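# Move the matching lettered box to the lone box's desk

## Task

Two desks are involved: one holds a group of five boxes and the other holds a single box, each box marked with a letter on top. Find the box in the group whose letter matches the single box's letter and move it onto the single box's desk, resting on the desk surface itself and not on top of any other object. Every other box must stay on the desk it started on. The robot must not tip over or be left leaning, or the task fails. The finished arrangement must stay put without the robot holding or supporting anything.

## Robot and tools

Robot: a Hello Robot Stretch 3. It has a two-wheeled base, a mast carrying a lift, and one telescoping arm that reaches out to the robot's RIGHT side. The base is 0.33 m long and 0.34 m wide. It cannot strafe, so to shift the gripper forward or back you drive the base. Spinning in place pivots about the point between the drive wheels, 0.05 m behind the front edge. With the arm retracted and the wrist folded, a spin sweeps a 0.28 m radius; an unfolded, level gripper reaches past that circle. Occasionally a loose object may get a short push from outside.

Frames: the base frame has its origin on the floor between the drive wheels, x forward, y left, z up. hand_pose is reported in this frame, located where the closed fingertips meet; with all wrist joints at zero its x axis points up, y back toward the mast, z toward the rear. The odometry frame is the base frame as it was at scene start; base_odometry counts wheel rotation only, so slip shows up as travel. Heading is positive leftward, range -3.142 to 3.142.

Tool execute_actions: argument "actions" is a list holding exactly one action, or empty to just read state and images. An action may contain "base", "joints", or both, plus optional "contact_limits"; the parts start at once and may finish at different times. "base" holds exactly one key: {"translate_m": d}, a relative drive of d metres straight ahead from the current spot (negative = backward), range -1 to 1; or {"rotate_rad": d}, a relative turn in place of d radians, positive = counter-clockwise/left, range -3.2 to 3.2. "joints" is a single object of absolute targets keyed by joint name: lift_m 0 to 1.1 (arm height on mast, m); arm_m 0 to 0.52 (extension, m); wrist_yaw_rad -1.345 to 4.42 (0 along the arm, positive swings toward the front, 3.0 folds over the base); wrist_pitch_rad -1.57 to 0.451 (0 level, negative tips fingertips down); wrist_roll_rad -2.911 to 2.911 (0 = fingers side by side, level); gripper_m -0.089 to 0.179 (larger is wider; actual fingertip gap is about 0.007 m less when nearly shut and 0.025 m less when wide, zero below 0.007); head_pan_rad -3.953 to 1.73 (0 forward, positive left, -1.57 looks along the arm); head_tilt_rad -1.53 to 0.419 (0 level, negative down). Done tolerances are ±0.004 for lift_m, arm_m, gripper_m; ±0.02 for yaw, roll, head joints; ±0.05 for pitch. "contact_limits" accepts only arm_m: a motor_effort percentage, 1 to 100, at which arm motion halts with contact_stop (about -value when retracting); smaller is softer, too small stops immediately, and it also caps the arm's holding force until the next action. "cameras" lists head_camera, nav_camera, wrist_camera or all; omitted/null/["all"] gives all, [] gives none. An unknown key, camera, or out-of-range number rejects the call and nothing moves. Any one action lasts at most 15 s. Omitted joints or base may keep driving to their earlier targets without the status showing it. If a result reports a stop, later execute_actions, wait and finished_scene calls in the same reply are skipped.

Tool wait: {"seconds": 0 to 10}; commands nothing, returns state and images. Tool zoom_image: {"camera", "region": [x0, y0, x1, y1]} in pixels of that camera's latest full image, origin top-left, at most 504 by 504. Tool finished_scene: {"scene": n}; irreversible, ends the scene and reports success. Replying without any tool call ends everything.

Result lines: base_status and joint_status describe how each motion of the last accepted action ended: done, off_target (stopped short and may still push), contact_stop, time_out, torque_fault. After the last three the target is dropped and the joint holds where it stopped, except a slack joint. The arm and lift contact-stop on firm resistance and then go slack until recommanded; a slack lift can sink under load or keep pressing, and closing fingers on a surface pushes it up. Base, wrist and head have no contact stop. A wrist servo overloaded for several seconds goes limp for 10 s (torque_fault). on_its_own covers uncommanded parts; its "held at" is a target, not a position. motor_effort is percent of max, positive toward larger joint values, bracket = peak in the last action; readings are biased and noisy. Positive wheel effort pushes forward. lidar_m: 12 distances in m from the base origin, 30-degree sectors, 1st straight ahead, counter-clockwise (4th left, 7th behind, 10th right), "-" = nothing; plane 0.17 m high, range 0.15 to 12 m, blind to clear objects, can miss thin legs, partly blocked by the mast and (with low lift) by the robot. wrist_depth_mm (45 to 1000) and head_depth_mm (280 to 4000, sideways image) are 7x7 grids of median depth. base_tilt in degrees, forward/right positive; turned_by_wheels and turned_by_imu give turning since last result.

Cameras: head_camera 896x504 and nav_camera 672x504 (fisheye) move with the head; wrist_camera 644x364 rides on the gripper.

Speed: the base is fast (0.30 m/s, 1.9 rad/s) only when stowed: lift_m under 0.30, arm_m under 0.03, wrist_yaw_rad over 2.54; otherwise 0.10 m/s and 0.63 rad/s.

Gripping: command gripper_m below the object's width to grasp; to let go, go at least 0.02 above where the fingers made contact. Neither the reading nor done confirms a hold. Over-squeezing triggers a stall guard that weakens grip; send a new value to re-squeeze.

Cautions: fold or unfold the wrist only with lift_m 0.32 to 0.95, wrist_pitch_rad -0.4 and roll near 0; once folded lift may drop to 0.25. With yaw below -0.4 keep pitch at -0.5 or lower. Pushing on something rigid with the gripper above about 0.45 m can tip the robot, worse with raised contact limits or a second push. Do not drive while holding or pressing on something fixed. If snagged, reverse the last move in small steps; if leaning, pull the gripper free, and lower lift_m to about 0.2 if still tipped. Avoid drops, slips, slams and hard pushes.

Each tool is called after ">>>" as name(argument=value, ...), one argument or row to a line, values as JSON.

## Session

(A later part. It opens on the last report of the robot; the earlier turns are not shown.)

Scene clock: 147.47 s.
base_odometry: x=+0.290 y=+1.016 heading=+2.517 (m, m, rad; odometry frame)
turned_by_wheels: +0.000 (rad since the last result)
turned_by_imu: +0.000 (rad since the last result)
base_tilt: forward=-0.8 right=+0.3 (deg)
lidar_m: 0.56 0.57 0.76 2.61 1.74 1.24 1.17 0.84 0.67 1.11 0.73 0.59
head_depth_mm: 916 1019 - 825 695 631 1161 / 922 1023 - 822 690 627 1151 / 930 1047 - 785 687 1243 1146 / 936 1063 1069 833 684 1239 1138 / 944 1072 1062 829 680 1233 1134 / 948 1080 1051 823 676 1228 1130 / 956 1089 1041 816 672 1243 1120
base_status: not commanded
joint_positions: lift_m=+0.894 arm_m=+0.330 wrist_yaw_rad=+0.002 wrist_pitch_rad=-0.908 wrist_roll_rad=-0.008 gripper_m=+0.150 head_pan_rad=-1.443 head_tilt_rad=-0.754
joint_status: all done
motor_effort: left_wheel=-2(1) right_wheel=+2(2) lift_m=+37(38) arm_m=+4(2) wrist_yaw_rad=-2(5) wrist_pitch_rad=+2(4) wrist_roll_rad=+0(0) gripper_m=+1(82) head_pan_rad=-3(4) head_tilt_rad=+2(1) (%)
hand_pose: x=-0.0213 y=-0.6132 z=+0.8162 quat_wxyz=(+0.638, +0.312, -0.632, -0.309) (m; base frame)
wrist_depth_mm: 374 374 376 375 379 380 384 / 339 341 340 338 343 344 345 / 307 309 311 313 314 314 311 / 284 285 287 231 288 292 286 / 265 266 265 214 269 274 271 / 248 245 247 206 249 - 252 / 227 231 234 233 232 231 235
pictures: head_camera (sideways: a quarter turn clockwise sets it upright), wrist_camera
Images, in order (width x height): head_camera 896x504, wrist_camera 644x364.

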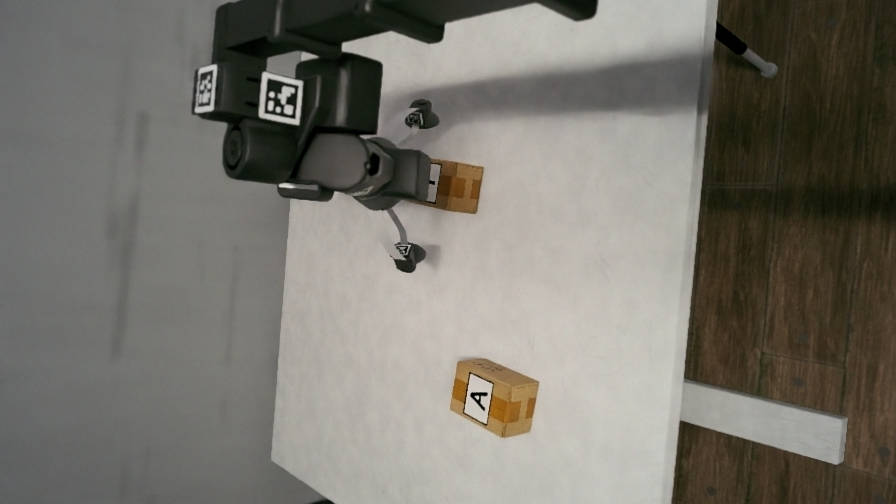

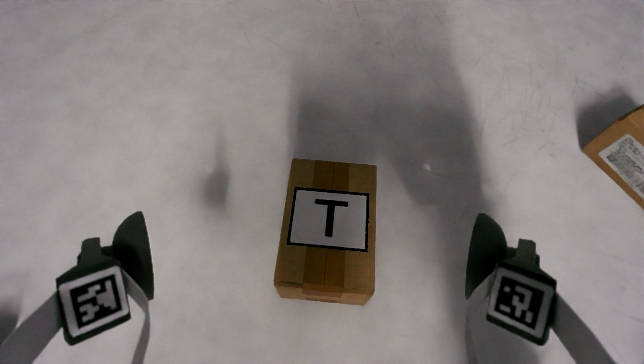

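>>> execute_actions(
  actions=[
    {"joints": {"lift_m": 0.815, "wrist_yaw_rad": -0.065, "arm_m": 0.366, "gripper_m": 0.12}},
  ],
  cameras=["wrist_camera"],
)

Scene clock: 155.33 s.
base_odometry: x=+0.290 y=+1.016 heading=+2.517 (m, m, rad; odometry frame)
turned_by_wheels: +0.000 (rad since the last result)
turned_by_imu: +0.000 (rad since the last result)
base_tilt: forward=-0.8 right=+0.2 (deg)
lidar_m: 0.56 0.57 0.76 2.62 1.74 1.23 1.18 0.84 0.67 1.11 0.73 0.59
head_depth_mm: 918 1044 1127 - - 1148 1156 / 921 1048 1138 798 691 625 1152 / 930 1055 1140 776 688 1240 1147 / 937 1066 1067 832 683 1240 1141 / 941 1073 1057 827 679 1228 1139 / 952 1079 1051 824 676 1231 1130 / 955 1092 1041 818 673 1242 1119
base_status: not commanded
joint_positions: lift_m=+0.816 arm_m=+0.366 wrist_yaw_rad=-0.063 wrist_pitch_rad=-0.909 wrist_roll_rad=-0.008 gripper_m=+0.120 head_pan_rad=-1.443 head_tilt_rad=-0.754
joint_status: all done
motor_effort: left_wheel=-2(2) right_wheel=+2(2) lift_m=+9(33) arm_m=+4(4) wrist_yaw_rad=-3(5) wrist_pitch_rad=+2(3) wrist_roll_rad=+0(0) gripper_m=+1(82) head_pan_rad=-3(4) head_tilt_rad=+1(1) (%)
hand_pose: x=-0.0303 y=-0.6488 z=+0.7375 quat_wxyz=(+0.628, +0.292, -0.642, -0.329) (m; base frame)
wrist_depth_mm: 256 257 257 261 262 264 264 / 232 232 234 238 238 237 239 / 213 214 215 215 217 218 218 / 197 196 195 142 201 201 201 / 183 185 178 132 182 187 187 / 169 - 126 123 168 175 174 / - 159 156 116 159 160 163
pictures: wrist_camera
Images, in order (width x height): wrist_camera 644x364.

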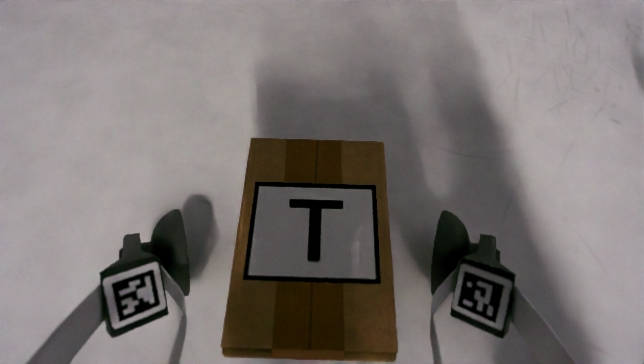

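>>> execute_actions(
  actions=[
    {"joints": {"gripper_m": 0.01}},
  ],
  cameras=[],
)

>>> execute_actions(
  actions=[
    {"joints": {"lift_m": 0.85}},
  ],
  cameras=["wrist_camera"],
)

Scene clock: 159.57 s.
base_odometry: x=+0.290 y=+1.016 heading=+2.517 (m, m, rad; odometry frame)
turned_by_wheels: +0.000 (rad since the last result)
turned_by_imu: +0.000 (rad since the last result)
base_tilt: forward=-0.8 right=+0.2 (deg)
lidar_m: 0.55 0.57 0.76 2.61 1.74 1.24 1.17 0.85 0.67 1.12 0.73 0.59
head_depth_mm: 917 1039 1127 - - 1146 1157 / 924 1050 1128 815 691 626 1151 / 931 1058 1140 777 689 1252 1150 / 938 1066 1068 832 684 1233 1141 / 946 1074 1061 828 680 1234 1137 / 953 1084 1048 823 676 1228 1131 / 956 1091 1044 818 672 1244 1118
base_status: not commanded
joint_positions: lift_m=+0.816 arm_m=+0.366 wrist_yaw_rad=-0.064 wrist_pitch_rad=-0.898 wrist_roll_rad=-0.008 gripper_m=+0.011 head_pan_rad=-1.443 head_tilt_rad=-0.754
joint_status: all done
motor_effort: left_wheel=-1(1) right_wheel=+2(2) lift_m=+9(9) arm_m=+4(5) wrist_yaw_rad=-1(3) wrist_pitch_rad=-1(3) wrist_roll_rad=+0(0) gripper_m=-20(95) head_pan_rad=-4(4) head_tilt_rad=+2(2) (%)
hand_pose: x=-0.0306 y=-0.6510 z=+0.7390 quat_wxyz=(+0.630, +0.288, -0.644, -0.326) (m; base frame)
wrist_depth_mm: 263 263 266 265 267 270 270 / 238 239 240 241 242 242 244 / 217 217 218 219 220 221 222 / 200 199 197 145 200 203 204 / 184 185 136 134 185 188 189 / 171 172 124 125 126 175 177 / 161 162 120 117 161 164 164
pictures: none
No camera images: the call's "cameras" was empty. Leave "cameras" out to get every camera's image.

Scene clock: 160.70 s.
base_odometry: x=+0.290 y=+1.016 heading=+2.517 (m, m, rad; odometry frame)
turned_by_wheels: +0.000 (rad since the last result)
turned_by_imu: +0.000 (rad since the last result)
base_tilt: forward=-0.8 right=+0.3 (deg)
lidar_m: 0.56 0.57 0.76 2.61 1.74 1.23 1.17 0.84 0.67 1.11 0.73 0.59
head_depth_mm: 918 1040 - - 696 629 1157 / 927 1044 - 823 692 627 1149 / 932 1055 1121 768 687 1244 1141 / 938 1067 1067 836 683 1236 1141 / 947 1077 1060 828 681 1227 1138 / 953 1083 1052 824 675 1229 1132 / 956 1092 1045 818 672 1241 1119
base_status: not commanded
joint_positions: lift_m=+0.849 arm_m=+0.366 wrist_yaw_rad=-0.064 wrist_pitch_rad=-0.914 wrist_roll_rad=-0.008 gripper_m=+0.011 head_pan_rad=-1.443 head_tilt_rad=-0.754
joint_status: all done
motor_effort: left_wheel=-1(2) right_wheel=+2(3) lift_m=+38(38) arm_m=+4(4) wrist_yaw_rad=-1(1) wrist_pitch_rad=+4(4) wrist_roll_rad=+0(0) gripper_m=-18(19) head_pan_rad=-4(4) head_tilt_rad=+1(1) (%)
hand_pose: x=-0.0304 y=-0.6476 z=+0.7703 quat_wxyz=(+0.627, +0.293, -0.641, -0.331) (m; base frame)
wrist_depth_mm: 303 303 308 307 310 311 314 / 274 275 278 279 281 282 283 / 253 253 255 256 257 258 256 / 232 234 231 149 237 237 238 / 217 216 138 136 219 220 221 / 202 201 125 125 127 205 206 / 189 190 119 116 188 192 193
pictures: wrist_camera
Images, in order (width x height): wrist_camera 644x364.

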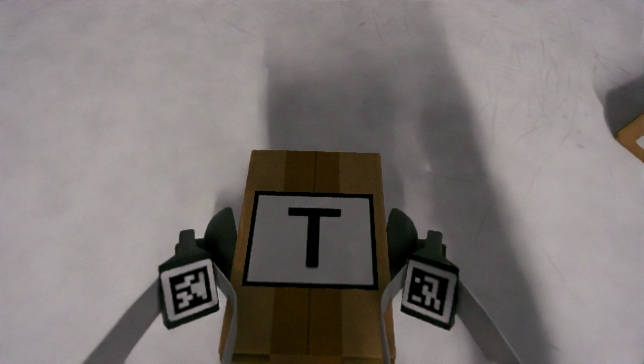

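>>> execute_actions(
  actions=[],
  cameras=["wrist_camera"],
)

Scene clock: 163.00 s.
base_odometry: x=+0.290 y=+1.016 heading=+2.517 (m, m, rad; odometry frame)
turned_by_wheels: +0.000 (rad since the last result)
turned_by_imu: +0.000 (rad since the last result)
base_tilt: forward=-0.8 right=+0.2 (deg)
lidar_m: 0.56 0.57 0.76 2.61 1.74 1.24 1.17 0.84 0.67 1.11 0.73 0.59
head_depth_mm: 918 1039 - - 696 629 1160 / 926 1043 - 824 692 626 1148 / 931 1055 1121 769 687 1240 1144 / 936 1067 1071 831 685 1240 1141 / 946 1076 1056 828 679 1231 1135 / 952 1077 1050 821 675 1228 1132 / 958 1092 1047 816 671 1245 1121
base_status: not commanded
joint_positions: lift_m=+0.849 arm_m=+0.366 wrist_yaw_rad=-0.064 wrist_pitch_rad=-0.914 wrist_roll_rad=-0.008 gripper_m=+0.011 head_pan_rad=-1.443 head_tilt_rad=-0.754
joint_status: all done
motor_effort: left_wheel=-2(2) right_wheel=+2(3) lift_m=+38(38) arm_m=+4(4) wrist_yaw_rad=-1(1) wrist_pitch_rad=+4(4) wrist_roll_rad=+0(0) gripper_m=-18(19) head_pan_rad=-4(4) head_tilt_rad=+1(1) (%)
hand_pose: x=-0.0304 y=-0.6476 z=+0.7703 quat_wxyz=(+0.627, +0.293, -0.641, -0.331) (m; base frame)
wrist_depth_mm: 301 302 306 306 309 309 310 / 274 274 278 279 280 281 282 / 252 253 253 253 255 257 258 / 232 233 231 149 234 238 240 / 215 216 138 136 220 221 221 / 202 202 125 125 127 206 205 / 189 190 119 116 189 193 194
pictures: wrist_camera
Images, in order (width x height): wrist_camera 644x364.

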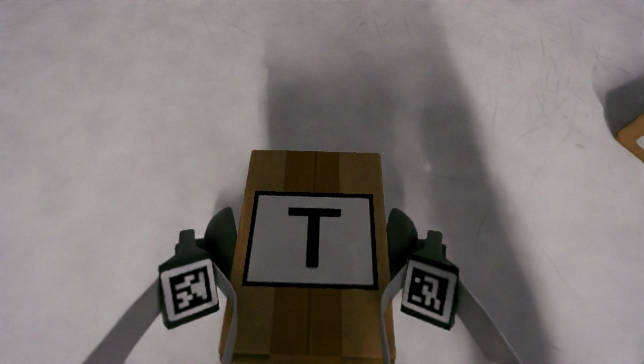

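>>> execute_actions(
  actions=[
    {"joints": {"arm_m": 0.0, "wrist_pitch_rad": -0.4, "wrist_yaw_rad": 2.62, "head_pan_rad": -0.6, "head_tilt_rad": -0.9}},
  ],
  cameras=["wrist_camera"],
)

>>> execute_actions(
  actions=[
    {"base": {"rotate_rad": 1.515}, "joints": {"lift_m": 0.55}},
  ],
  cameras=["nav_camera"],
)

Scene clock: 181.03 s.
base_odometry: x=+0.290 y=+1.016 heading=+2.517 (m, m, rad; odometry frame)
turned_by_wheels: +0.000 (rad since the last result)
turned_by_imu: +0.000 (rad since the last result)
base_tilt: forward=-0.8 right=+0.2 (deg)
lidar_m: 0.56 0.57 0.76 2.62 1.74 1.23 1.17 0.84 0.67 1.11 0.73 0.59
head_depth_mm: 793 982 899 741 632 1194 1139 / 716 868 963 736 657 1258 1148 / 652 776 920 731 1402 1246 1130 / 602 702 850 950 1361 1245 1121 / 556 645 765 942 1223 1234 1100 / 519 592 694 841 1070 1208 1110 / 484 557 652 761 920 1164 1109
base_status: not commanded
joint_positions: lift_m=+0.849 arm_m=+0.000 wrist_yaw_rad=+2.618 wrist_pitch_rad=-0.430 wrist_roll_rad=-0.008 gripper_m=+0.011 head_pan_rad=-0.607 head_tilt_rad=-0.889
joint_status: all done
motor_effort: left_wheel=-2(2) right_wheel=+2(2) lift_m=+37(38) arm_m=-3(4) wrist_yaw_rad=+3(6) wrist_pitch_rad=+9(9) wrist_roll_rad=+0(0) gripper_m=-19(19) head_pan_rad=+2(38) head_tilt_rad=-4(15) (%)
hand_pose: x=+0.0903 y=+0.0476 z=+0.8593 quat_wxyz=(+0.325, +0.703, -0.032, +0.631) (m; base frame)
wrist_depth_mm: - - - 908 662 512 414 / - - - 976 683 533 432 / - - - - 740 562 446 / - - - 151 753 590 472 / - - 140 137 734 624 485 / - - 125 125 128 642 509 / - - 119 116 915 662 532
pictures: wrist_camera
Images, in order (width x height): wrist_camera 644x364.

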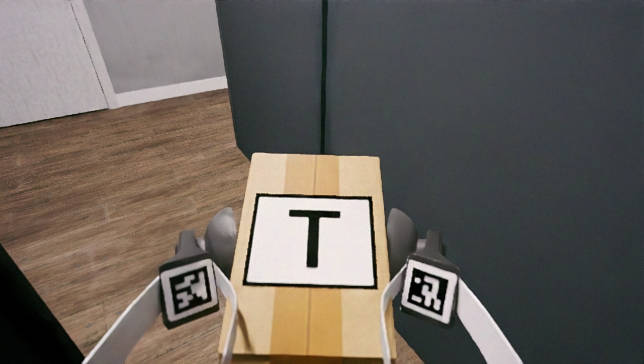

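Scene clock: 184.60 s.
base_odometry: x=+0.290 y=+1.016 heading=-2.252 (m, m, rad; odometry frame)
turned_by_wheels: +1.515 (rad since the last result)
turned_by_imu: +1.522 (rad since the last result)
base_tilt: forward=-0.8 right=+0.2 (deg)
lidar_m: 1.67 1.82 1.25 1.18 0.84 0.68 1.11 0.73 0.59 0.56 0.57 0.73
head_depth_mm: 540 597 669 761 883 1051 1119 / 592 664 755 872 1033 1215 1158 / 658 746 860 1019 1241 1248 1107 / 736 847 1005 1218 1392 1245 1104 / 839 989 1204 1534 1412 1245 1098 / 976 1179 1498 1644 1411 1233 1092 / 1161 1463 1855 1635 1400 1223 1094
base_status: done
joint_positions: lift_m=+0.551 arm_m=+0.000 wrist_yaw_rad=+2.618 wrist_pitch_rad=-0.429 wrist_roll_rad=-0.008 gripper_m=+0.011 head_pan_rad=-0.607 head_tilt_rad=-0.889
joint_status: all done
motor_effort: left_wheel=-2(7) right_wheel=+3(7) lift_m=+10(33) arm_m=-3(3) wrist_yaw_rad=+3(2) wrist_pitch_rad=+8(9) wrist_roll_rad=+1(0) gripper_m=-19(19) head_pan_rad=+2(2) head_tilt_rad=-3(3) (%)
hand_pose: x=+0.0903 y=+0.0476 z=+0.5609 quat_wxyz=(+0.325, +0.703, -0.032, +0.631) (m; base frame)
wrist_depth_mm: 905 - - - - - - / - - - - - - - / - - - - - - - / - - - 152 - - - / 958 953 140 137 996 - 979 / 816 820 125 125 128 853 836 / - 725 119 116 716 727 725
pictures: nav_camera (sideways: a quarter turn counterclockwise sets it upright)
Images, in order (width x height): nav_camera 672x504.

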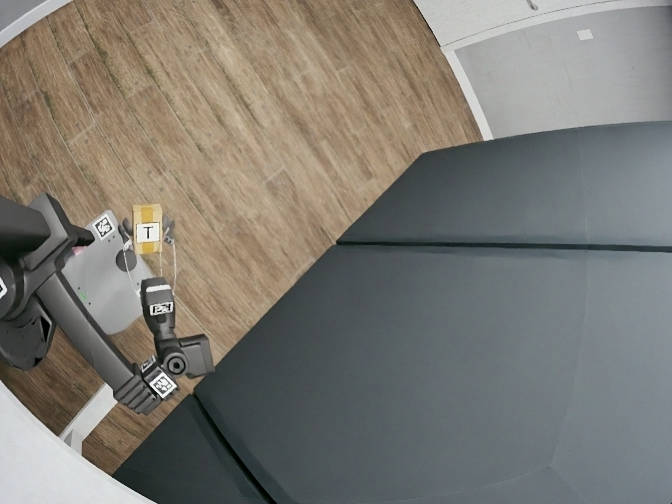

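>>> execute_actions(
  actions=[
    {"base": {"translate_m": 0.18}, "joints": {"lift_m": 0.285}},
  ],
  cameras=[],
)

>>> execute_actions(
  actions=[
    {"base": {"translate_m": 1.0}},
  ],
  cameras=["nav_camera"],
)

Scene clock: 190.60 s.
base_odometry: x=+0.177 y=+0.876 heading=-2.252 (m, m, rad; odometry frame)
turned_by_wheels: +0.000 (rad since the last result)
turned_by_imu: +0.001 (rad since the last result)
base_tilt: forward=-0.8 right=+0.2 (deg)
lidar_m: 2.43 1.84 1.27 1.19 1.21 0.83 1.29 0.83 0.58 0.54 0.55 0.71
head_depth_mm: 526 581 653 743 857 1021 1104 / 577 648 736 850 1005 1189 1116 / 642 725 838 992 1204 1252 1126 / 717 837 983 1191 1394 1249 1103 / 817 965 1170 1485 1411 1240 1100 / 952 1150 1456 1620 1410 1229 1097 / 1132 1430 1841 1623 1396 1225 1086
base_status: done
joint_positions: lift_m=+0.286 arm_m=+0.000 wrist_yaw_rad=+2.618 wrist_pitch_rad=-0.429 wrist_roll_rad=-0.008 gripper_m=+0.011 head_pan_rad=-0.607 head_tilt_rad=-0.889
joint_status: all done
motor_effort: left_wheel=-2(6) right_wheel=+3(8) lift_m=+10(10) arm_m=-3(3) wrist_yaw_rad=+3(3) wrist_pitch_rad=+9(8) wrist_roll_rad=+0(0) gripper_m=-19(18) head_pan_rad=+2(2) head_tilt_rad=-3(4) (%)
hand_pose: x=+0.0903 y=+0.0477 z=+0.2959 quat_wxyz=(+0.325, +0.703, -0.032, +0.631) (m; base frame)
wrist_depth_mm: 929 - - - - - - / 969 - - - - - - / 899 910 918 929 931 952 941 / 701 710 706 152 733 748 741 / 595 591 139 137 606 608 606 / 501 502 125 125 128 508 515 / - - 115 115 434 446 448
pictures: none
No camera images: the call's "cameras" was empty. Leave "cameras" out to get every camera's image.

Scene clock: 195.63 s.
base_odometry: x=-0.453 y=+0.100 heading=-2.252 (m, m, rad; odometry frame)
turned_by_wheels: +0.000 (rad since the last result)
turned_by_imu: +0.005 (rad since the last result)
base_tilt: forward=-0.8 right=+0.2 (deg)
lidar_m: 1.43 1.47 1.34 1.27 1.29 1.68 1.81 0.72 0.49 0.47 0.47 0.62
head_depth_mm: 449 498 559 634 735 872 1063 / 494 554 629 727 860 1055 1114 / 551 624 718 850 1038 1218 1126 / 1694 1955 1947 1577 1344 1245 1107 / 1555 1809 1953 1656 1415 1240 1097 / 1448 1649 1862 1640 1406 1229 1096 / 1345 1528 1768 1629 1404 1228 1090
base_status: done
joint_positions: lift_m=+0.286 arm_m=+0.000 wrist_yaw_rad=+2.618 wrist_pitch_rad=-0.429 wrist_roll_rad=-0.008 gripper_m=+0.011 head_pan_rad=-0.607 head_tilt_rad=-0.890
joint_status: not commanded
motor_effort: left_wheel=-2(8) right_wheel=+2(12) lift_m=+10(11) arm_m=-3(3) wrist_yaw_rad=+3(3) wrist_pitch_rad=+9(8) wrist_roll_rad=-1(0) gripper_m=-18(19) head_pan_rad=+2(2) head_tilt_rad=-3(4) (%)
hand_pose: x=+0.0902 y=+0.0477 z=+0.2959 quat_wxyz=(+0.325, +0.703, -0.032, +0.631) (m; base frame)
wrist_depth_mm: 957 - - - - - - / - - - - - - - / 901 913 921 938 920 932 956 / 703 722 685 152 722 726 733 / 582 600 140 137 605 617 605 / 504 502 125 125 128 518 511 / - - 115 116 429 441 449
pictures: nav_camera (sideways: a quarter turn counterclockwise sets it upright)
Images, in order (width x height): nav_camera 672x504.

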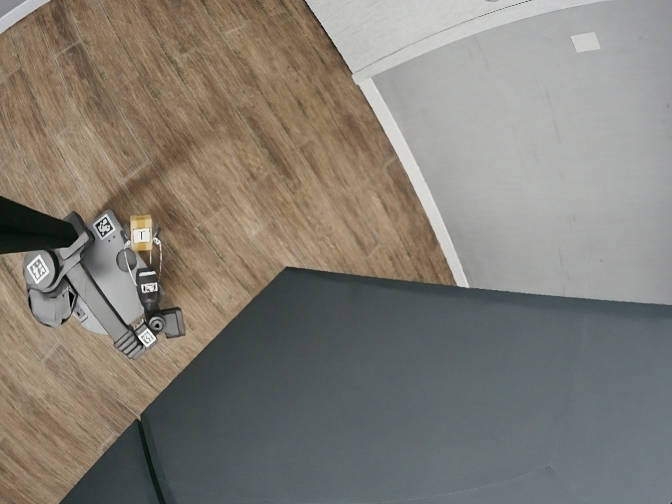

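>>> execute_actions(
  actions=[
    {"base": {"translate_m": 0.87}},
  ],
  cameras=[],
)

>>> execute_actions(
  actions=[
    {"base": {"rotate_rad": -1.5}, "joints": {"head_pan_rad": -0.3, "head_tilt_rad": -0.7}},
  ],
  cameras=["nav_camera"],
)

Scene clock: 204.90 s.
base_odometry: x=-1.000 y=-0.576 heading=-2.252 (m, m, rad; odometry frame)
turned_by_wheels: +0.000 (rad since the last result)
turned_by_imu: +0.004 (rad since the last result)
base_tilt: forward=-0.8 right=+0.3 (deg)
lidar_m: 0.57 0.57 0.76 1.33 1.35 1.77 2.16 0.62 0.55 2.79 0.90 0.62
head_depth_mm: 879 1095 1456 1682 1451 1262 1116 / 790 958 1226 1583 1439 1257 1116 / 715 852 1054 1386 1429 1249 1126 / 652 767 930 1173 1396 1255 1107 / 601 698 829 1018 1310 1236 1099 / 559 641 747 898 1126 1228 1095 / 520 590 683 804 979 1180 1086
base_status: done
joint_positions: lift_m=+0.286 arm_m=+0.000 wrist_yaw_rad=+2.618 wrist_pitch_rad=-0.429 wrist_roll_rad=-0.008 gripper_m=+0.011 head_pan_rad=-0.607 head_tilt_rad=-0.890
joint_status: not commanded
motor_effort: left_wheel=-2(6) right_wheel=+2(11) lift_m=+10(10) arm_m=-3(3) wrist_yaw_rad=+3(2) wrist_pitch_rad=+8(8) wrist_roll_rad=+0(0) gripper_m=-18(18) head_pan_rad=+2(2) head_tilt_rad=-2(4) (%)
hand_pose: x=+0.0902 y=+0.0477 z=+0.2959 quat_wxyz=(+0.325, +0.703, -0.032, +0.631) (m; base frame)
wrist_depth_mm: - - - 896 657 511 417 / - - - 946 696 538 436 / 887 924 932 912 760 562 469 / 709 727 696 151 709 589 498 / 597 587 139 138 604 586 506 / 499 502 125 125 128 515 500 / - - 116 115 432 445 444
pictures: none
No camera images: the call's "cameras" was empty. Leave "cameras" out to get every camera's image.

Scene clock: 207.10 s.
base_odometry: x=-1.000 y=-0.576 heading=+2.531 (m, m, rad; odometry frame)
turned_by_wheels: -1.500 (rad since the last result)
turned_by_imu: -1.500 (rad since the last result)
base_tilt: forward=-0.8 right=+0.2 (deg)
lidar_m: 2.35 0.84 0.61 0.57 0.58 0.80 1.33 1.37 1.87 1.62 0.58 0.55
head_depth_mm: 511 539 568 625 745 1005 1176 / 602 642 686 736 795 937 1148 / 734 794 861 940 1039 1160 1152 / 3114 3428 2674 1949 1575 1349 1162 / 3000 3271 2652 2014 1610 1349 1160 / 2795 3191 2651 1992 1612 1338 1152 / 2808 3154 2569 1961 1596 1329 1145
base_status: done
joint_positions: lift_m=+0.286 arm_m=+0.000 wrist_yaw_rad=+2.618 wrist_pitch_rad=-0.429 wrist_roll_rad=-0.008 gripper_m=+0.011 head_pan_rad=-0.307 head_tilt_rad=-0.704
joint_status: all done
motor_effort: left_wheel=+2(10) right_wheel=-2(9) lift_m=+10(11) arm_m=-3(3) wrist_yaw_rad=+3(2) wrist_pitch_rad=+9(8) wrist_roll_rad=+0(0) gripper_m=-18(19) head_pan_rad=+3(23) head_tilt_rad=+1(14) (%)
hand_pose: x=+0.0902 y=+0.0477 z=+0.2959 quat_wxyz=(+0.325, +0.703, -0.032, +0.631) (m; base frame)
wrist_depth_mm: 482 536 604 689 803 970 - / 513 578 651 755 898 - - / 540 620 693 820 891 949 939 / 560 640 694 152 725 744 744 / 576 591 140 137 599 607 623 / 499 501 125 125 128 515 516 / - - 115 115 433 443 447
pictures: nav_camera (sideways: a quarter turn counterclockwise sets it upright)
Images, in order (width x height): nav_camera 672x504.

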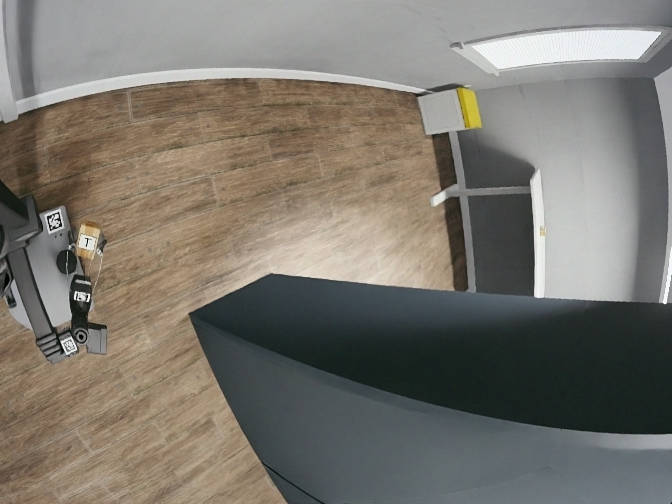

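>>> execute_actions(
  actions=[
    {"base": {"translate_m": 1.0}},
  ],
  cameras=[],
)

>>> execute_actions(
  actions=[
    {"base": {"translate_m": 0.8}, "joints": {"head_pan_rad": -0.4, "head_tilt_rad": -0.6}},
  ],
  cameras=["head_camera", "nav_camera"],
)

Scene clock: 217.10 s.
base_odometry: x=-1.820 y=-0.003 heading=+2.531 (m, m, rad; odometry frame)
turned_by_wheels: +0.000 (rad since the last result)
turned_by_imu: +0.005 (rad since the last result)
base_tilt: forward=-0.9 right=+0.2 (deg)
lidar_m: 1.78 0.85 0.62 0.59 0.61 0.84 2.30 0.53 0.40 1.25 3.00 2.51
head_depth_mm: 2300 2660 2622 2055 1647 1372 1182 / 2220 2693 2748 2046 1645 1371 1173 / 2107 2558 2712 2039 1636 1363 1167 / 1994 2468 2637 2008 1618 1347 1165 / 1966 2338 2503 2015 1614 1347 1164 / 1982 2286 2503 1987 1604 1340 1153 / 1978 2189 2399 1974 1595 1329 1146
base_status: done
joint_positions: lift_m=+0.286 arm_m=+0.000 wrist_yaw_rad=+2.618 wrist_pitch_rad=-0.429 wrist_roll_rad=-0.008 gripper_m=+0.011 head_pan_rad=-0.307 head_tilt_rad=-0.704
joint_status: not commanded
motor_effort: left_wheel=+1(12) right_wheel=-2(6) lift_m=+10(10) arm_m=-3(3) wrist_yaw_rad=+2(2) wrist_pitch_rad=+8(8) wrist_roll_rad=+0(0) gripper_m=-18(18) head_pan_rad=+2(2) head_tilt_rad=+2(2) (%)
hand_pose: x=+0.0902 y=+0.0477 z=+0.2959 quat_wxyz=(+0.325, +0.703, -0.032, +0.631) (m; base frame)
wrist_depth_mm: 484 537 596 698 833 990 - / 521 572 662 747 876 - - / 547 618 696 812 905 948 967 / 580 643 701 152 736 730 731 / 594 595 140 137 603 605 601 / 502 502 125 125 128 510 522 / - - 115 116 432 446 446
pictures: none
No camera images: the call's "cameras" was empty. Leave "cameras" out to get every camera's image.

Scene clock: 221.47 s.
base_odometry: x=-2.476 y=+0.455 heading=+2.531 (m, m, rad; odometry frame)
turned_by_wheels: +0.000 (rad since the last result)
turned_by_imu: +0.004 (rad since the last result)
base_tilt: forward=-0.8 right=+0.2 (deg)
lidar_m: 0.98 0.84 0.62 0.59 0.62 0.84 1.44 1.02 1.57 2.77 2.01 1.21
head_depth_mm: 1679 1638 2190 2334 1809 1470 1229 / 1616 1598 2047 2261 1794 1465 1221 / 1544 1567 1092 2161 1784 1452 1226 / 1465 1530 1069 2063 1771 1435 1217 / 1402 1499 1056 1826 1651 1435 1208 / 1360 1457 1660 1874 1748 1426 1205 / 1312 1431 1587 1777 1751 1422 1194
base_status: done
joint_positions: lift_m=+0.286 arm_m=+0.000 wrist_yaw_rad=+2.618 wrist_pitch_rad=-0.429 wrist_roll_rad=-0.008 gripper_m=+0.011 head_pan_rad=-0.393 head_tilt_rad=-0.605
joint_status: all done
motor_effort: left_wheel=+1(8) right_wheel=-1(8) lift_m=+10(10) arm_m=-3(3) wrist_yaw_rad=+2(2) wrist_pitch_rad=+8(9) wrist_roll_rad=+0(0) gripper_m=-19(18) head_pan_rad=-3(11) head_tilt_rad=+2(11) (%)
hand_pose: x=+0.0902 y=+0.0477 z=+0.2959 quat_wxyz=(+0.325, +0.703, -0.032, +0.631) (m; base frame)
wrist_depth_mm: 487 540 611 692 817 902 742 / 513 574 654 753 873 966 780 / 556 620 699 805 901 923 783 / 584 658 692 151 731 730 744 / 589 586 140 137 604 601 600 / 500 502 125 125 129 512 515 / - - 116 115 428 447 448
pictures: head_camera (sideways: a quarter turn clockwise sets it upright), nav_camera (sideways: a quarter turn counterclockwise sets it upright)
Images, in order (width x height): head_camera 896x504, nav_camera 672x504.

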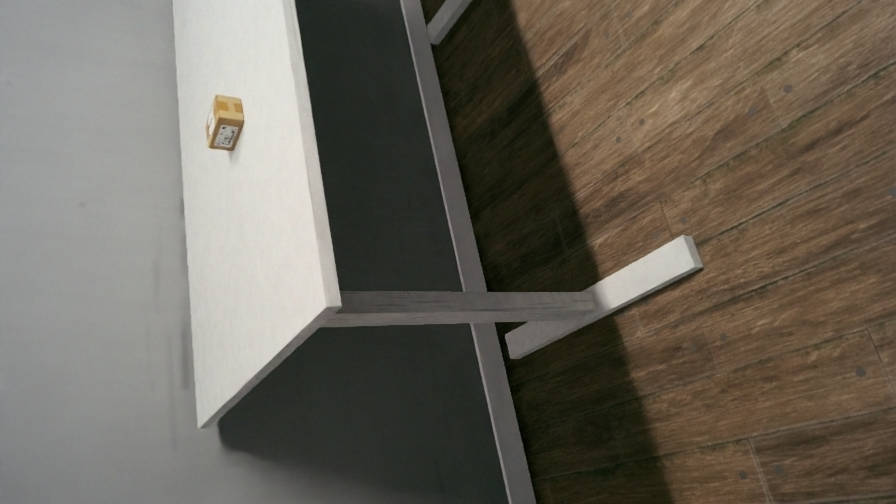

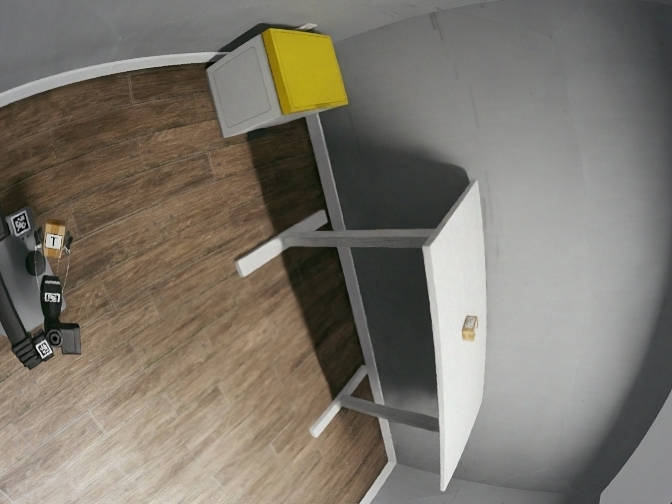

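>>> execute_actions(
  actions=[
    {"base": {"translate_m": 0.4}, "joints": {"lift_m": 0.94, "head_pan_rad": -0.7, "head_tilt_rad": -0.7}},
  ],
  cameras=["head_camera", "nav_camera"],
)

Scene clock: 249.90 s.
base_odometry: x=-2.803 y=+0.684 heading=+2.531 (m, m, rad; odometry frame)
turned_by_wheels: +0.000 (rad since the last result)
turned_by_imu: +0.002 (rad since the last result)
base_tilt: forward=-0.8 right=+0.1 (deg)
lidar_m: 0.70 0.59 0.62 0.59 0.62 0.84 1.43 1.41 2.57 2.72 1.72 0.83
head_depth_mm: 1762 1127 1818 2016 1659 1391 1184 / 1591 1112 808 2069 1657 1373 1178 / 1471 951 725 2056 1642 1373 1171 / 1336 1074 717 1905 1636 1365 1164 / 1243 1058 708 1776 1586 1318 1160 / 1150 1042 705 1035 1483 1350 1157 / 1073 1027 808 1484 1562 1342 1155
base_status: done
joint_positions: lift_m=+0.939 arm_m=+0.000 wrist_yaw_rad=+2.618 wrist_pitch_rad=-0.429 wrist_roll_rad=-0.008 gripper_m=+0.011 head_pan_rad=-0.693 head_tilt_rad=-0.692
joint_status: all done
motor_effort: left_wheel=+0(10) right_wheel=-1(7) lift_m=+37(40) arm_m=-3(3) wrist_yaw_rad=+3(2) wrist_pitch_rad=+8(8) wrist_roll_rad=+0(0) gripper_m=-18(18) head_pan_rad=-4(23) head_tilt_rad=-3(10) (%)
hand_pose: x=+0.0902 y=+0.0477 z=+0.9495 quat_wxyz=(+0.325, +0.703, -0.032, +0.631) (m; base frame)
wrist_depth_mm: 485 530 602 693 807 941 974 / 507 566 633 743 899 - 968 / 532 586 695 833 - - - / 579 663 743 153 - - - / 637 708 140 138 898 910 - / 680 765 125 125 128 850 - / - 911 119 115 927 - -
pictures: head_camera (sideways: a quarter turn clockwise sets it upright), nav_camera (sideways: a quarter turn counterclockwise sets it upright)
Images, in order (width x height): head_camera 896x504, nav_camera 672x504.

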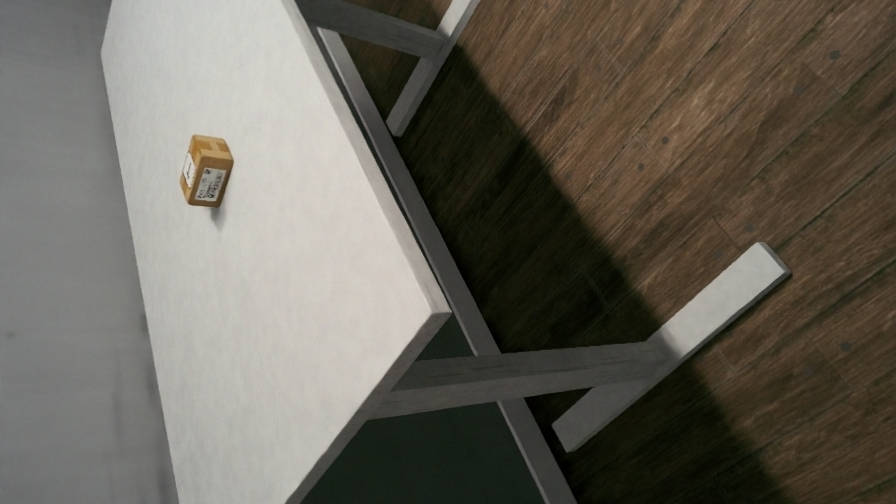

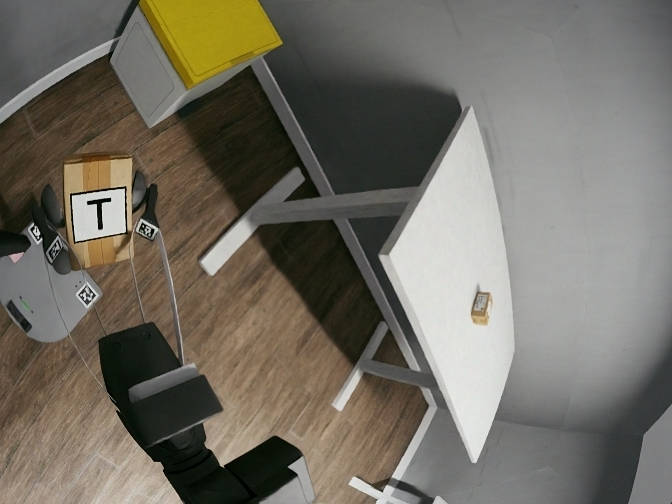

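>>> execute_actions(
  actions=[
    {"base": {"rotate_rad": 0.945}, "joints": {"lift_m": 1.08, "wrist_yaw_rad": 0.0, "arm_m": 0.43, "head_pan_rad": -1.4, "head_tilt_rad": -0.6}},
  ],
  cameras=["nav_camera", "wrist_camera"],
)

Scene clock: 262.27 s.
base_odometry: x=-2.803 y=+0.684 heading=-2.807 (m, m, rad; odometry frame)
turned_by_wheels: +0.945 (rad since the last result)
turned_by_imu: +0.950 (rad since the last result)
base_tilt: forward=-0.9 right=+0.2 (deg)
lidar_m: 0.63 0.59 0.60 0.78 1.75 1.40 1.84 2.72 1.80 0.84 1.21 0.59
head_depth_mm: - 1317 898 684 1799 1464 1232 / 1203 - 838 644 1796 1456 1223 / 1173 1285 877 639 1786 1451 1192 / 1121 1228 871 1000 1187 1366 1213 / 1070 1165 970 1501 1657 1436 1206 / 1025 1119 1245 1413 1591 1425 1204 / 978 1076 1191 1339 1509 1423 1200
base_status: done
joint_positions: lift_m=+1.079 arm_m=+0.430 wrist_yaw_rad=+0.001 wrist_pitch_rad=-0.428 wrist_roll_rad=-0.008 gripper_m=+0.011 head_pan_rad=-1.393 head_tilt_rad=-0.606
joint_status: all done
motor_effort: left_wheel=-2(5) right_wheel=+2(8) lift_m=+38(39) arm_m=+4(3) wrist_yaw_rad=-2(6) wrist_pitch_rad=+8(8) wrist_roll_rad=+0(0) gripper_m=-18(19) head_pan_rad=-3(34) head_tilt_rad=+3(10) (%)
hand_pose: x=-0.0212 y=-0.7976 z=+1.0896 quat_wxyz=(+0.694, +0.152, -0.688, -0.150) (m; base frame)
wrist_depth_mm: 502 561 648 765 937 - - / 538 603 703 776 799 806 818 / 554 563 574 583 580 579 584 / 438 446 429 153 436 384 457 / 366 371 140 138 382 366 376 / 311 312 125 125 128 315 317 / 272 271 119 115 268 277 274
pictures: nav_camera (sideways: a quarter turn counterclockwise sets it upright), wrist_camera
Images, in order (width x height): nav_camera 672x504, wrist_camera 644x364.

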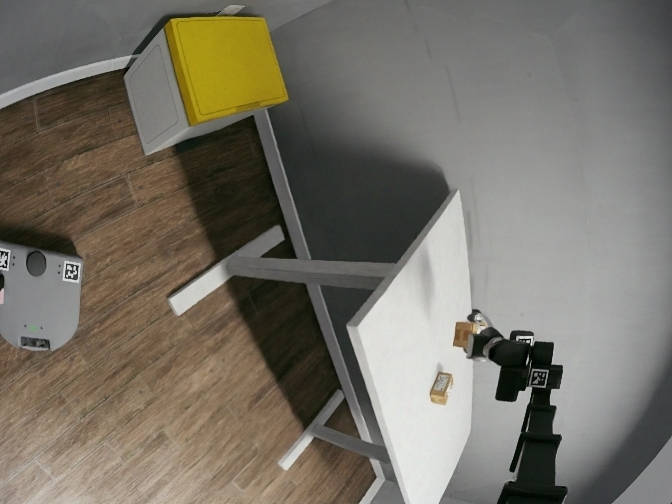

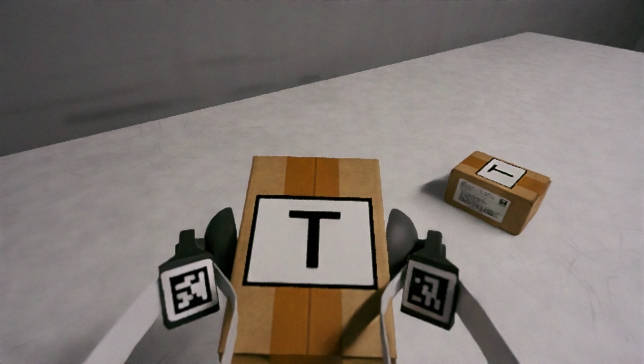

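>>> execute_actions(
  actions=[
    {"joints": {"wrist_pitch_rad": -0.74, "lift_m": 1.05}},
  ],
  cameras=["wrist_camera"],
)

Scene clock: 268.30 s.
base_odometry: x=-2.803 y=+0.684 heading=-2.807 (m, m, rad; odometry frame)
turned_by_wheels: +0.000 (rad since the last result)
turned_by_imu: +0.000 (rad since the last result)
base_tilt: forward=-0.7 right=+0.2 (deg)
lidar_m: 0.63 0.59 0.60 0.78 1.74 1.40 1.84 2.72 1.80 0.83 1.21 0.59
head_depth_mm: 1265 - 899 685 1805 1465 1229 / 1224 - 750 646 1809 1454 1222 / 1178 1282 826 638 1780 1446 1190 / 1124 1230 864 999 1195 1370 1212 / 1070 1165 973 1505 1666 1440 1208 / 1023 1120 1248 1410 1590 1430 1202 / 979 1073 1186 1336 1508 1419 1200
base_status: not commanded
joint_positions: lift_m=+1.051 arm_m=+0.430 wrist_yaw_rad=+0.001 wrist_pitch_rad=-0.758 wrist_roll_rad=-0.008 gripper_m=+0.011 head_pan_rad=-1.393 head_tilt_rad=-0.606
joint_status: all done
motor_effort: left_wheel=-1(2) right_wheel=+2(2) lift_m=+10(31) arm_m=+4(4) wrist_yaw_rad=-2(2) wrist_pitch_rad=+5(7) wrist_roll_rad=+0(0) gripper_m=-19(18) head_pan_rad=-4(4) head_tilt_rad=+1(1) (%)
hand_pose: x=-0.0213 y=-0.7442 z=+0.9958 quat_wxyz=(+0.660, +0.263, -0.654, -0.260) (m; base frame)
wrist_depth_mm: 356 358 359 361 366 323 347 / 305 309 310 311 314 317 315 / 269 268 270 271 272 275 277 / 238 240 236 153 244 246 247 / 215 218 141 137 223 221 220 / 197 197 125 125 128 200 201 / 180 181 119 115 180 184 184
pictures: wrist_camera
Images, in order (width x height): wrist_camera 644x364.

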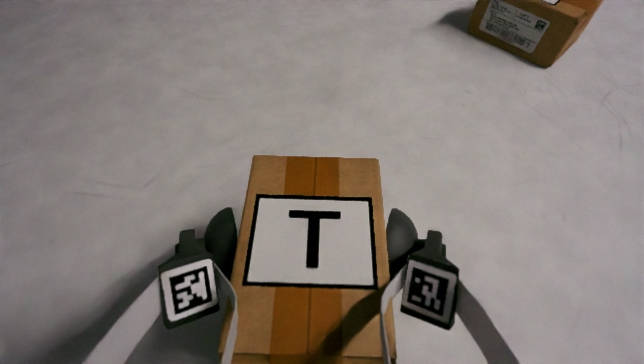

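>>> execute_actions(
  actions=[
    {"joints": {"lift_m": 1.027}},
  ],
  cameras=[],
)

Scene clock: 271.07 s.
base_odometry: x=-2.803 y=+0.684 heading=-2.807 (m, m, rad; odometry frame)
turned_by_wheels: +0.000 (rad since the last result)
turned_by_imu: +0.000 (rad since the last result)
base_tilt: forward=-0.8 right=+0.2 (deg)
lidar_m: 0.63 0.59 0.61 0.77 1.74 1.41 1.84 2.72 1.80 0.84 1.21 0.59
head_depth_mm: 1291 - 892 684 1792 1460 1220 / 1236 - 773 646 1804 1451 1219 / 1175 1277 874 638 1785 1451 1185 / 1122 1226 869 1002 1192 1373 1215 / 1067 1162 973 1506 1652 1433 1209 / 1022 1121 1244 1405 1594 1427 1205 / 978 1073 1189 1330 1513 1415 1200
base_status: not commanded
joint_positions: lift_m=+1.028 arm_m=+0.430 wrist_yaw_rad=+0.001 wrist_pitch_rad=-0.754 wrist_roll_rad=-0.008 gripper_m=+0.011 head_pan_rad=-1.393 head_tilt_rad=-0.606
joint_status: all done
motor_effort: left_wheel=-2(1) right_wheel=+2(2) lift_m=+9(11) arm_m=+4(3) wrist_yaw_rad=-2(2) wrist_pitch_rad=+4(5) wrist_roll_rad=+0(0) gripper_m=-19(18) head_pan_rad=-3(4) head_tilt_rad=+2(2) (%)
hand_pose: x=-0.0213 y=-0.7448 z=+0.9735 quat_wxyz=(+0.660, +0.262, -0.654, -0.259) (m; base frame)
wrist_depth_mm: 320 319 321 326 326 313 312 / 273 273 275 277 278 284 282 / 239 240 240 242 243 247 246 / 213 215 210 153 217 217 219 / 191 193 140 139 199 195 196 / 174 175 125 126 128 177 179 / 160 160 119 115 159 163 163
pictures: none
No camera images: the call's "cameras" was empty. Leave "cameras" out to get every camera's image.

>>> execute_actions(
  actions=[
    {"joints": {"gripper_m": 0.125}},
  ],
  cameras=["wrist_camera", "nav_camera"],
)

Scene clock: 273.87 s.
base_odometry: x=-2.803 y=+0.684 heading=-2.807 (m, m, rad; odometry frame)
turned_by_wheels: +0.000 (rad since the last result)
turned_by_imu: +0.000 (rad since the last result)
base_tilt: forward=-0.9 right=+0.2 (deg)
lidar_m: 0.63 0.59 0.60 0.78 1.74 1.41 1.84 2.72 1.80 0.84 1.22 0.59
head_depth_mm: 1289 - 893 683 1800 1462 1232 / 1237 - 751 646 1795 1457 1220 / 1175 1277 875 639 1789 1457 1187 / 1122 1227 867 1003 1195 1369 1217 / 1072 1165 971 1500 1660 1431 1203 / 1018 1122 1251 1413 1593 1429 1201 / 977 1072 1187 1324 1506 1419 1197
base_status: not commanded
joint_positions: lift_m=+1.028 arm_m=+0.430 wrist_yaw_rad=+0.001 wrist_pitch_rad=-0.752 wrist_roll_rad=-0.008 gripper_m=+0.125 head_pan_rad=-1.393 head_tilt_rad=-0.606
joint_status: all done
motor_effort: left_wheel=-1(1) right_wheel=+2(2) lift_m=+9(9) arm_m=+4(4) wrist_yaw_rad=-2(2) wrist_pitch_rad=+4(4) wrist_roll_rad=+0(1) gripper_m=+1(82) head_pan_rad=-4(4) head_tilt_rad=+2(2) (%)
hand_pose: x=-0.0213 y=-0.7452 z=+0.9738 quat_wxyz=(+0.661, +0.261, -0.654, -0.258) (m; base frame)
wrist_depth_mm: 318 318 323 327 328 315 309 / 273 274 277 278 280 282 282 / 240 241 240 242 244 244 247 / 214 214 209 154 216 218 219 / 192 196 185 138 195 198 197 / 176 - 130 126 170 180 178 / - 158 119 115 159 160 164
pictures: nav_camera (sideways: a quarter turn counterclockwise sets it upright), wrist_camera
Images, in order (width x height): nav_camera 672x504, wrist_camera 644x364.

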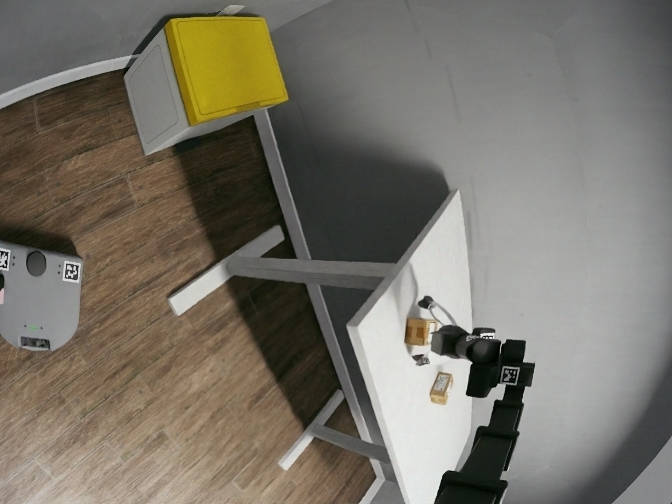

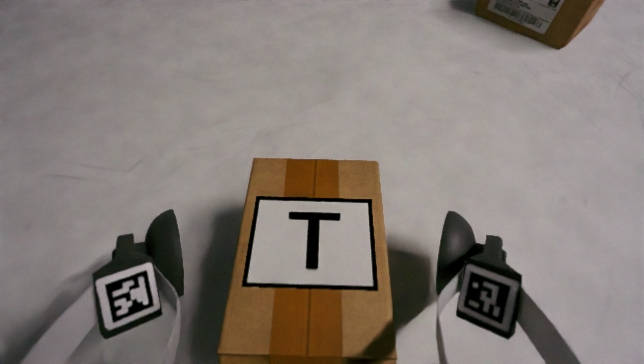

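>>> execute_actions(
  actions=[
    {"joints": {"lift_m": 1.08}},
  ],
  cameras=["wrist_camera"],
)

>>> finished_scene(
  scene=2,
)

Scene clock: 277.17 s.
base_odometry: x=-2.803 y=+0.684 heading=-2.807 (m, m, rad; odometry frame)
turned_by_wheels: +0.000 (rad since the last result)
turned_by_imu: +0.000 (rad since the last result)
base_tilt: forward=-0.8 right=+0.2 (deg)
lidar_m: 0.63 0.59 0.60 0.78 1.74 1.41 1.84 2.72 1.80 0.83 1.21 0.59
head_depth_mm: - 1312 895 686 1812 1456 1229 / 1215 - 791 645 1794 1447 1220 / 1176 1280 851 639 1779 1448 1189 / 1118 1226 867 999 1198 1359 1210 / 1069 1166 970 1499 1649 1432 1205 / 1021 1120 1246 1419 1596 1428 1203 / 979 1075 1187 1336 1517 1419 1200
base_status: not commanded
joint_positions: lift_m=+1.079 arm_m=+0.430 wrist_yaw_rad=+0.001 wrist_pitch_rad=-0.752 wrist_roll_rad=-0.008 gripper_m=+0.125 head_pan_rad=-1.393 head_tilt_rad=-0.606
joint_status: all done
motor_effort: left_wheel=-1(1) right_wheel=+2(2) lift_m=+37(39) arm_m=+4(3) wrist_yaw_rad=-2(2) wrist_pitch_rad=+3(3) wrist_roll_rad=+1(0) gripper_m=+0(0) head_pan_rad=-4(4) head_tilt_rad=+3(1) (%)
hand_pose: x=-0.0213 y=-0.7452 z=+1.0253 quat_wxyz=(+0.661, +0.261, -0.654, -0.259) (m; base frame)
wrist_depth_mm: 413 418 419 417 427 344 429 / 355 354 358 365 360 345 368 / 311 312 314 314 319 318 321 / 278 278 277 280 279 284 284 / 249 255 250 196 253 255 255 / 226 - 225 178 229 233 232 / 209 206 205 163 210 207 212
pictures: wrist_camera
Images, in order (width x height): wrist_camera 644x364.

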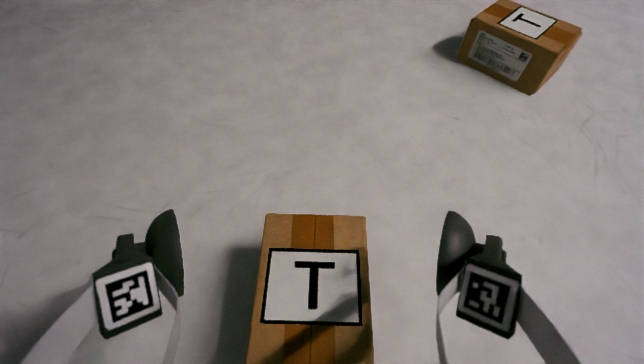

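The scene is finished: the task was done.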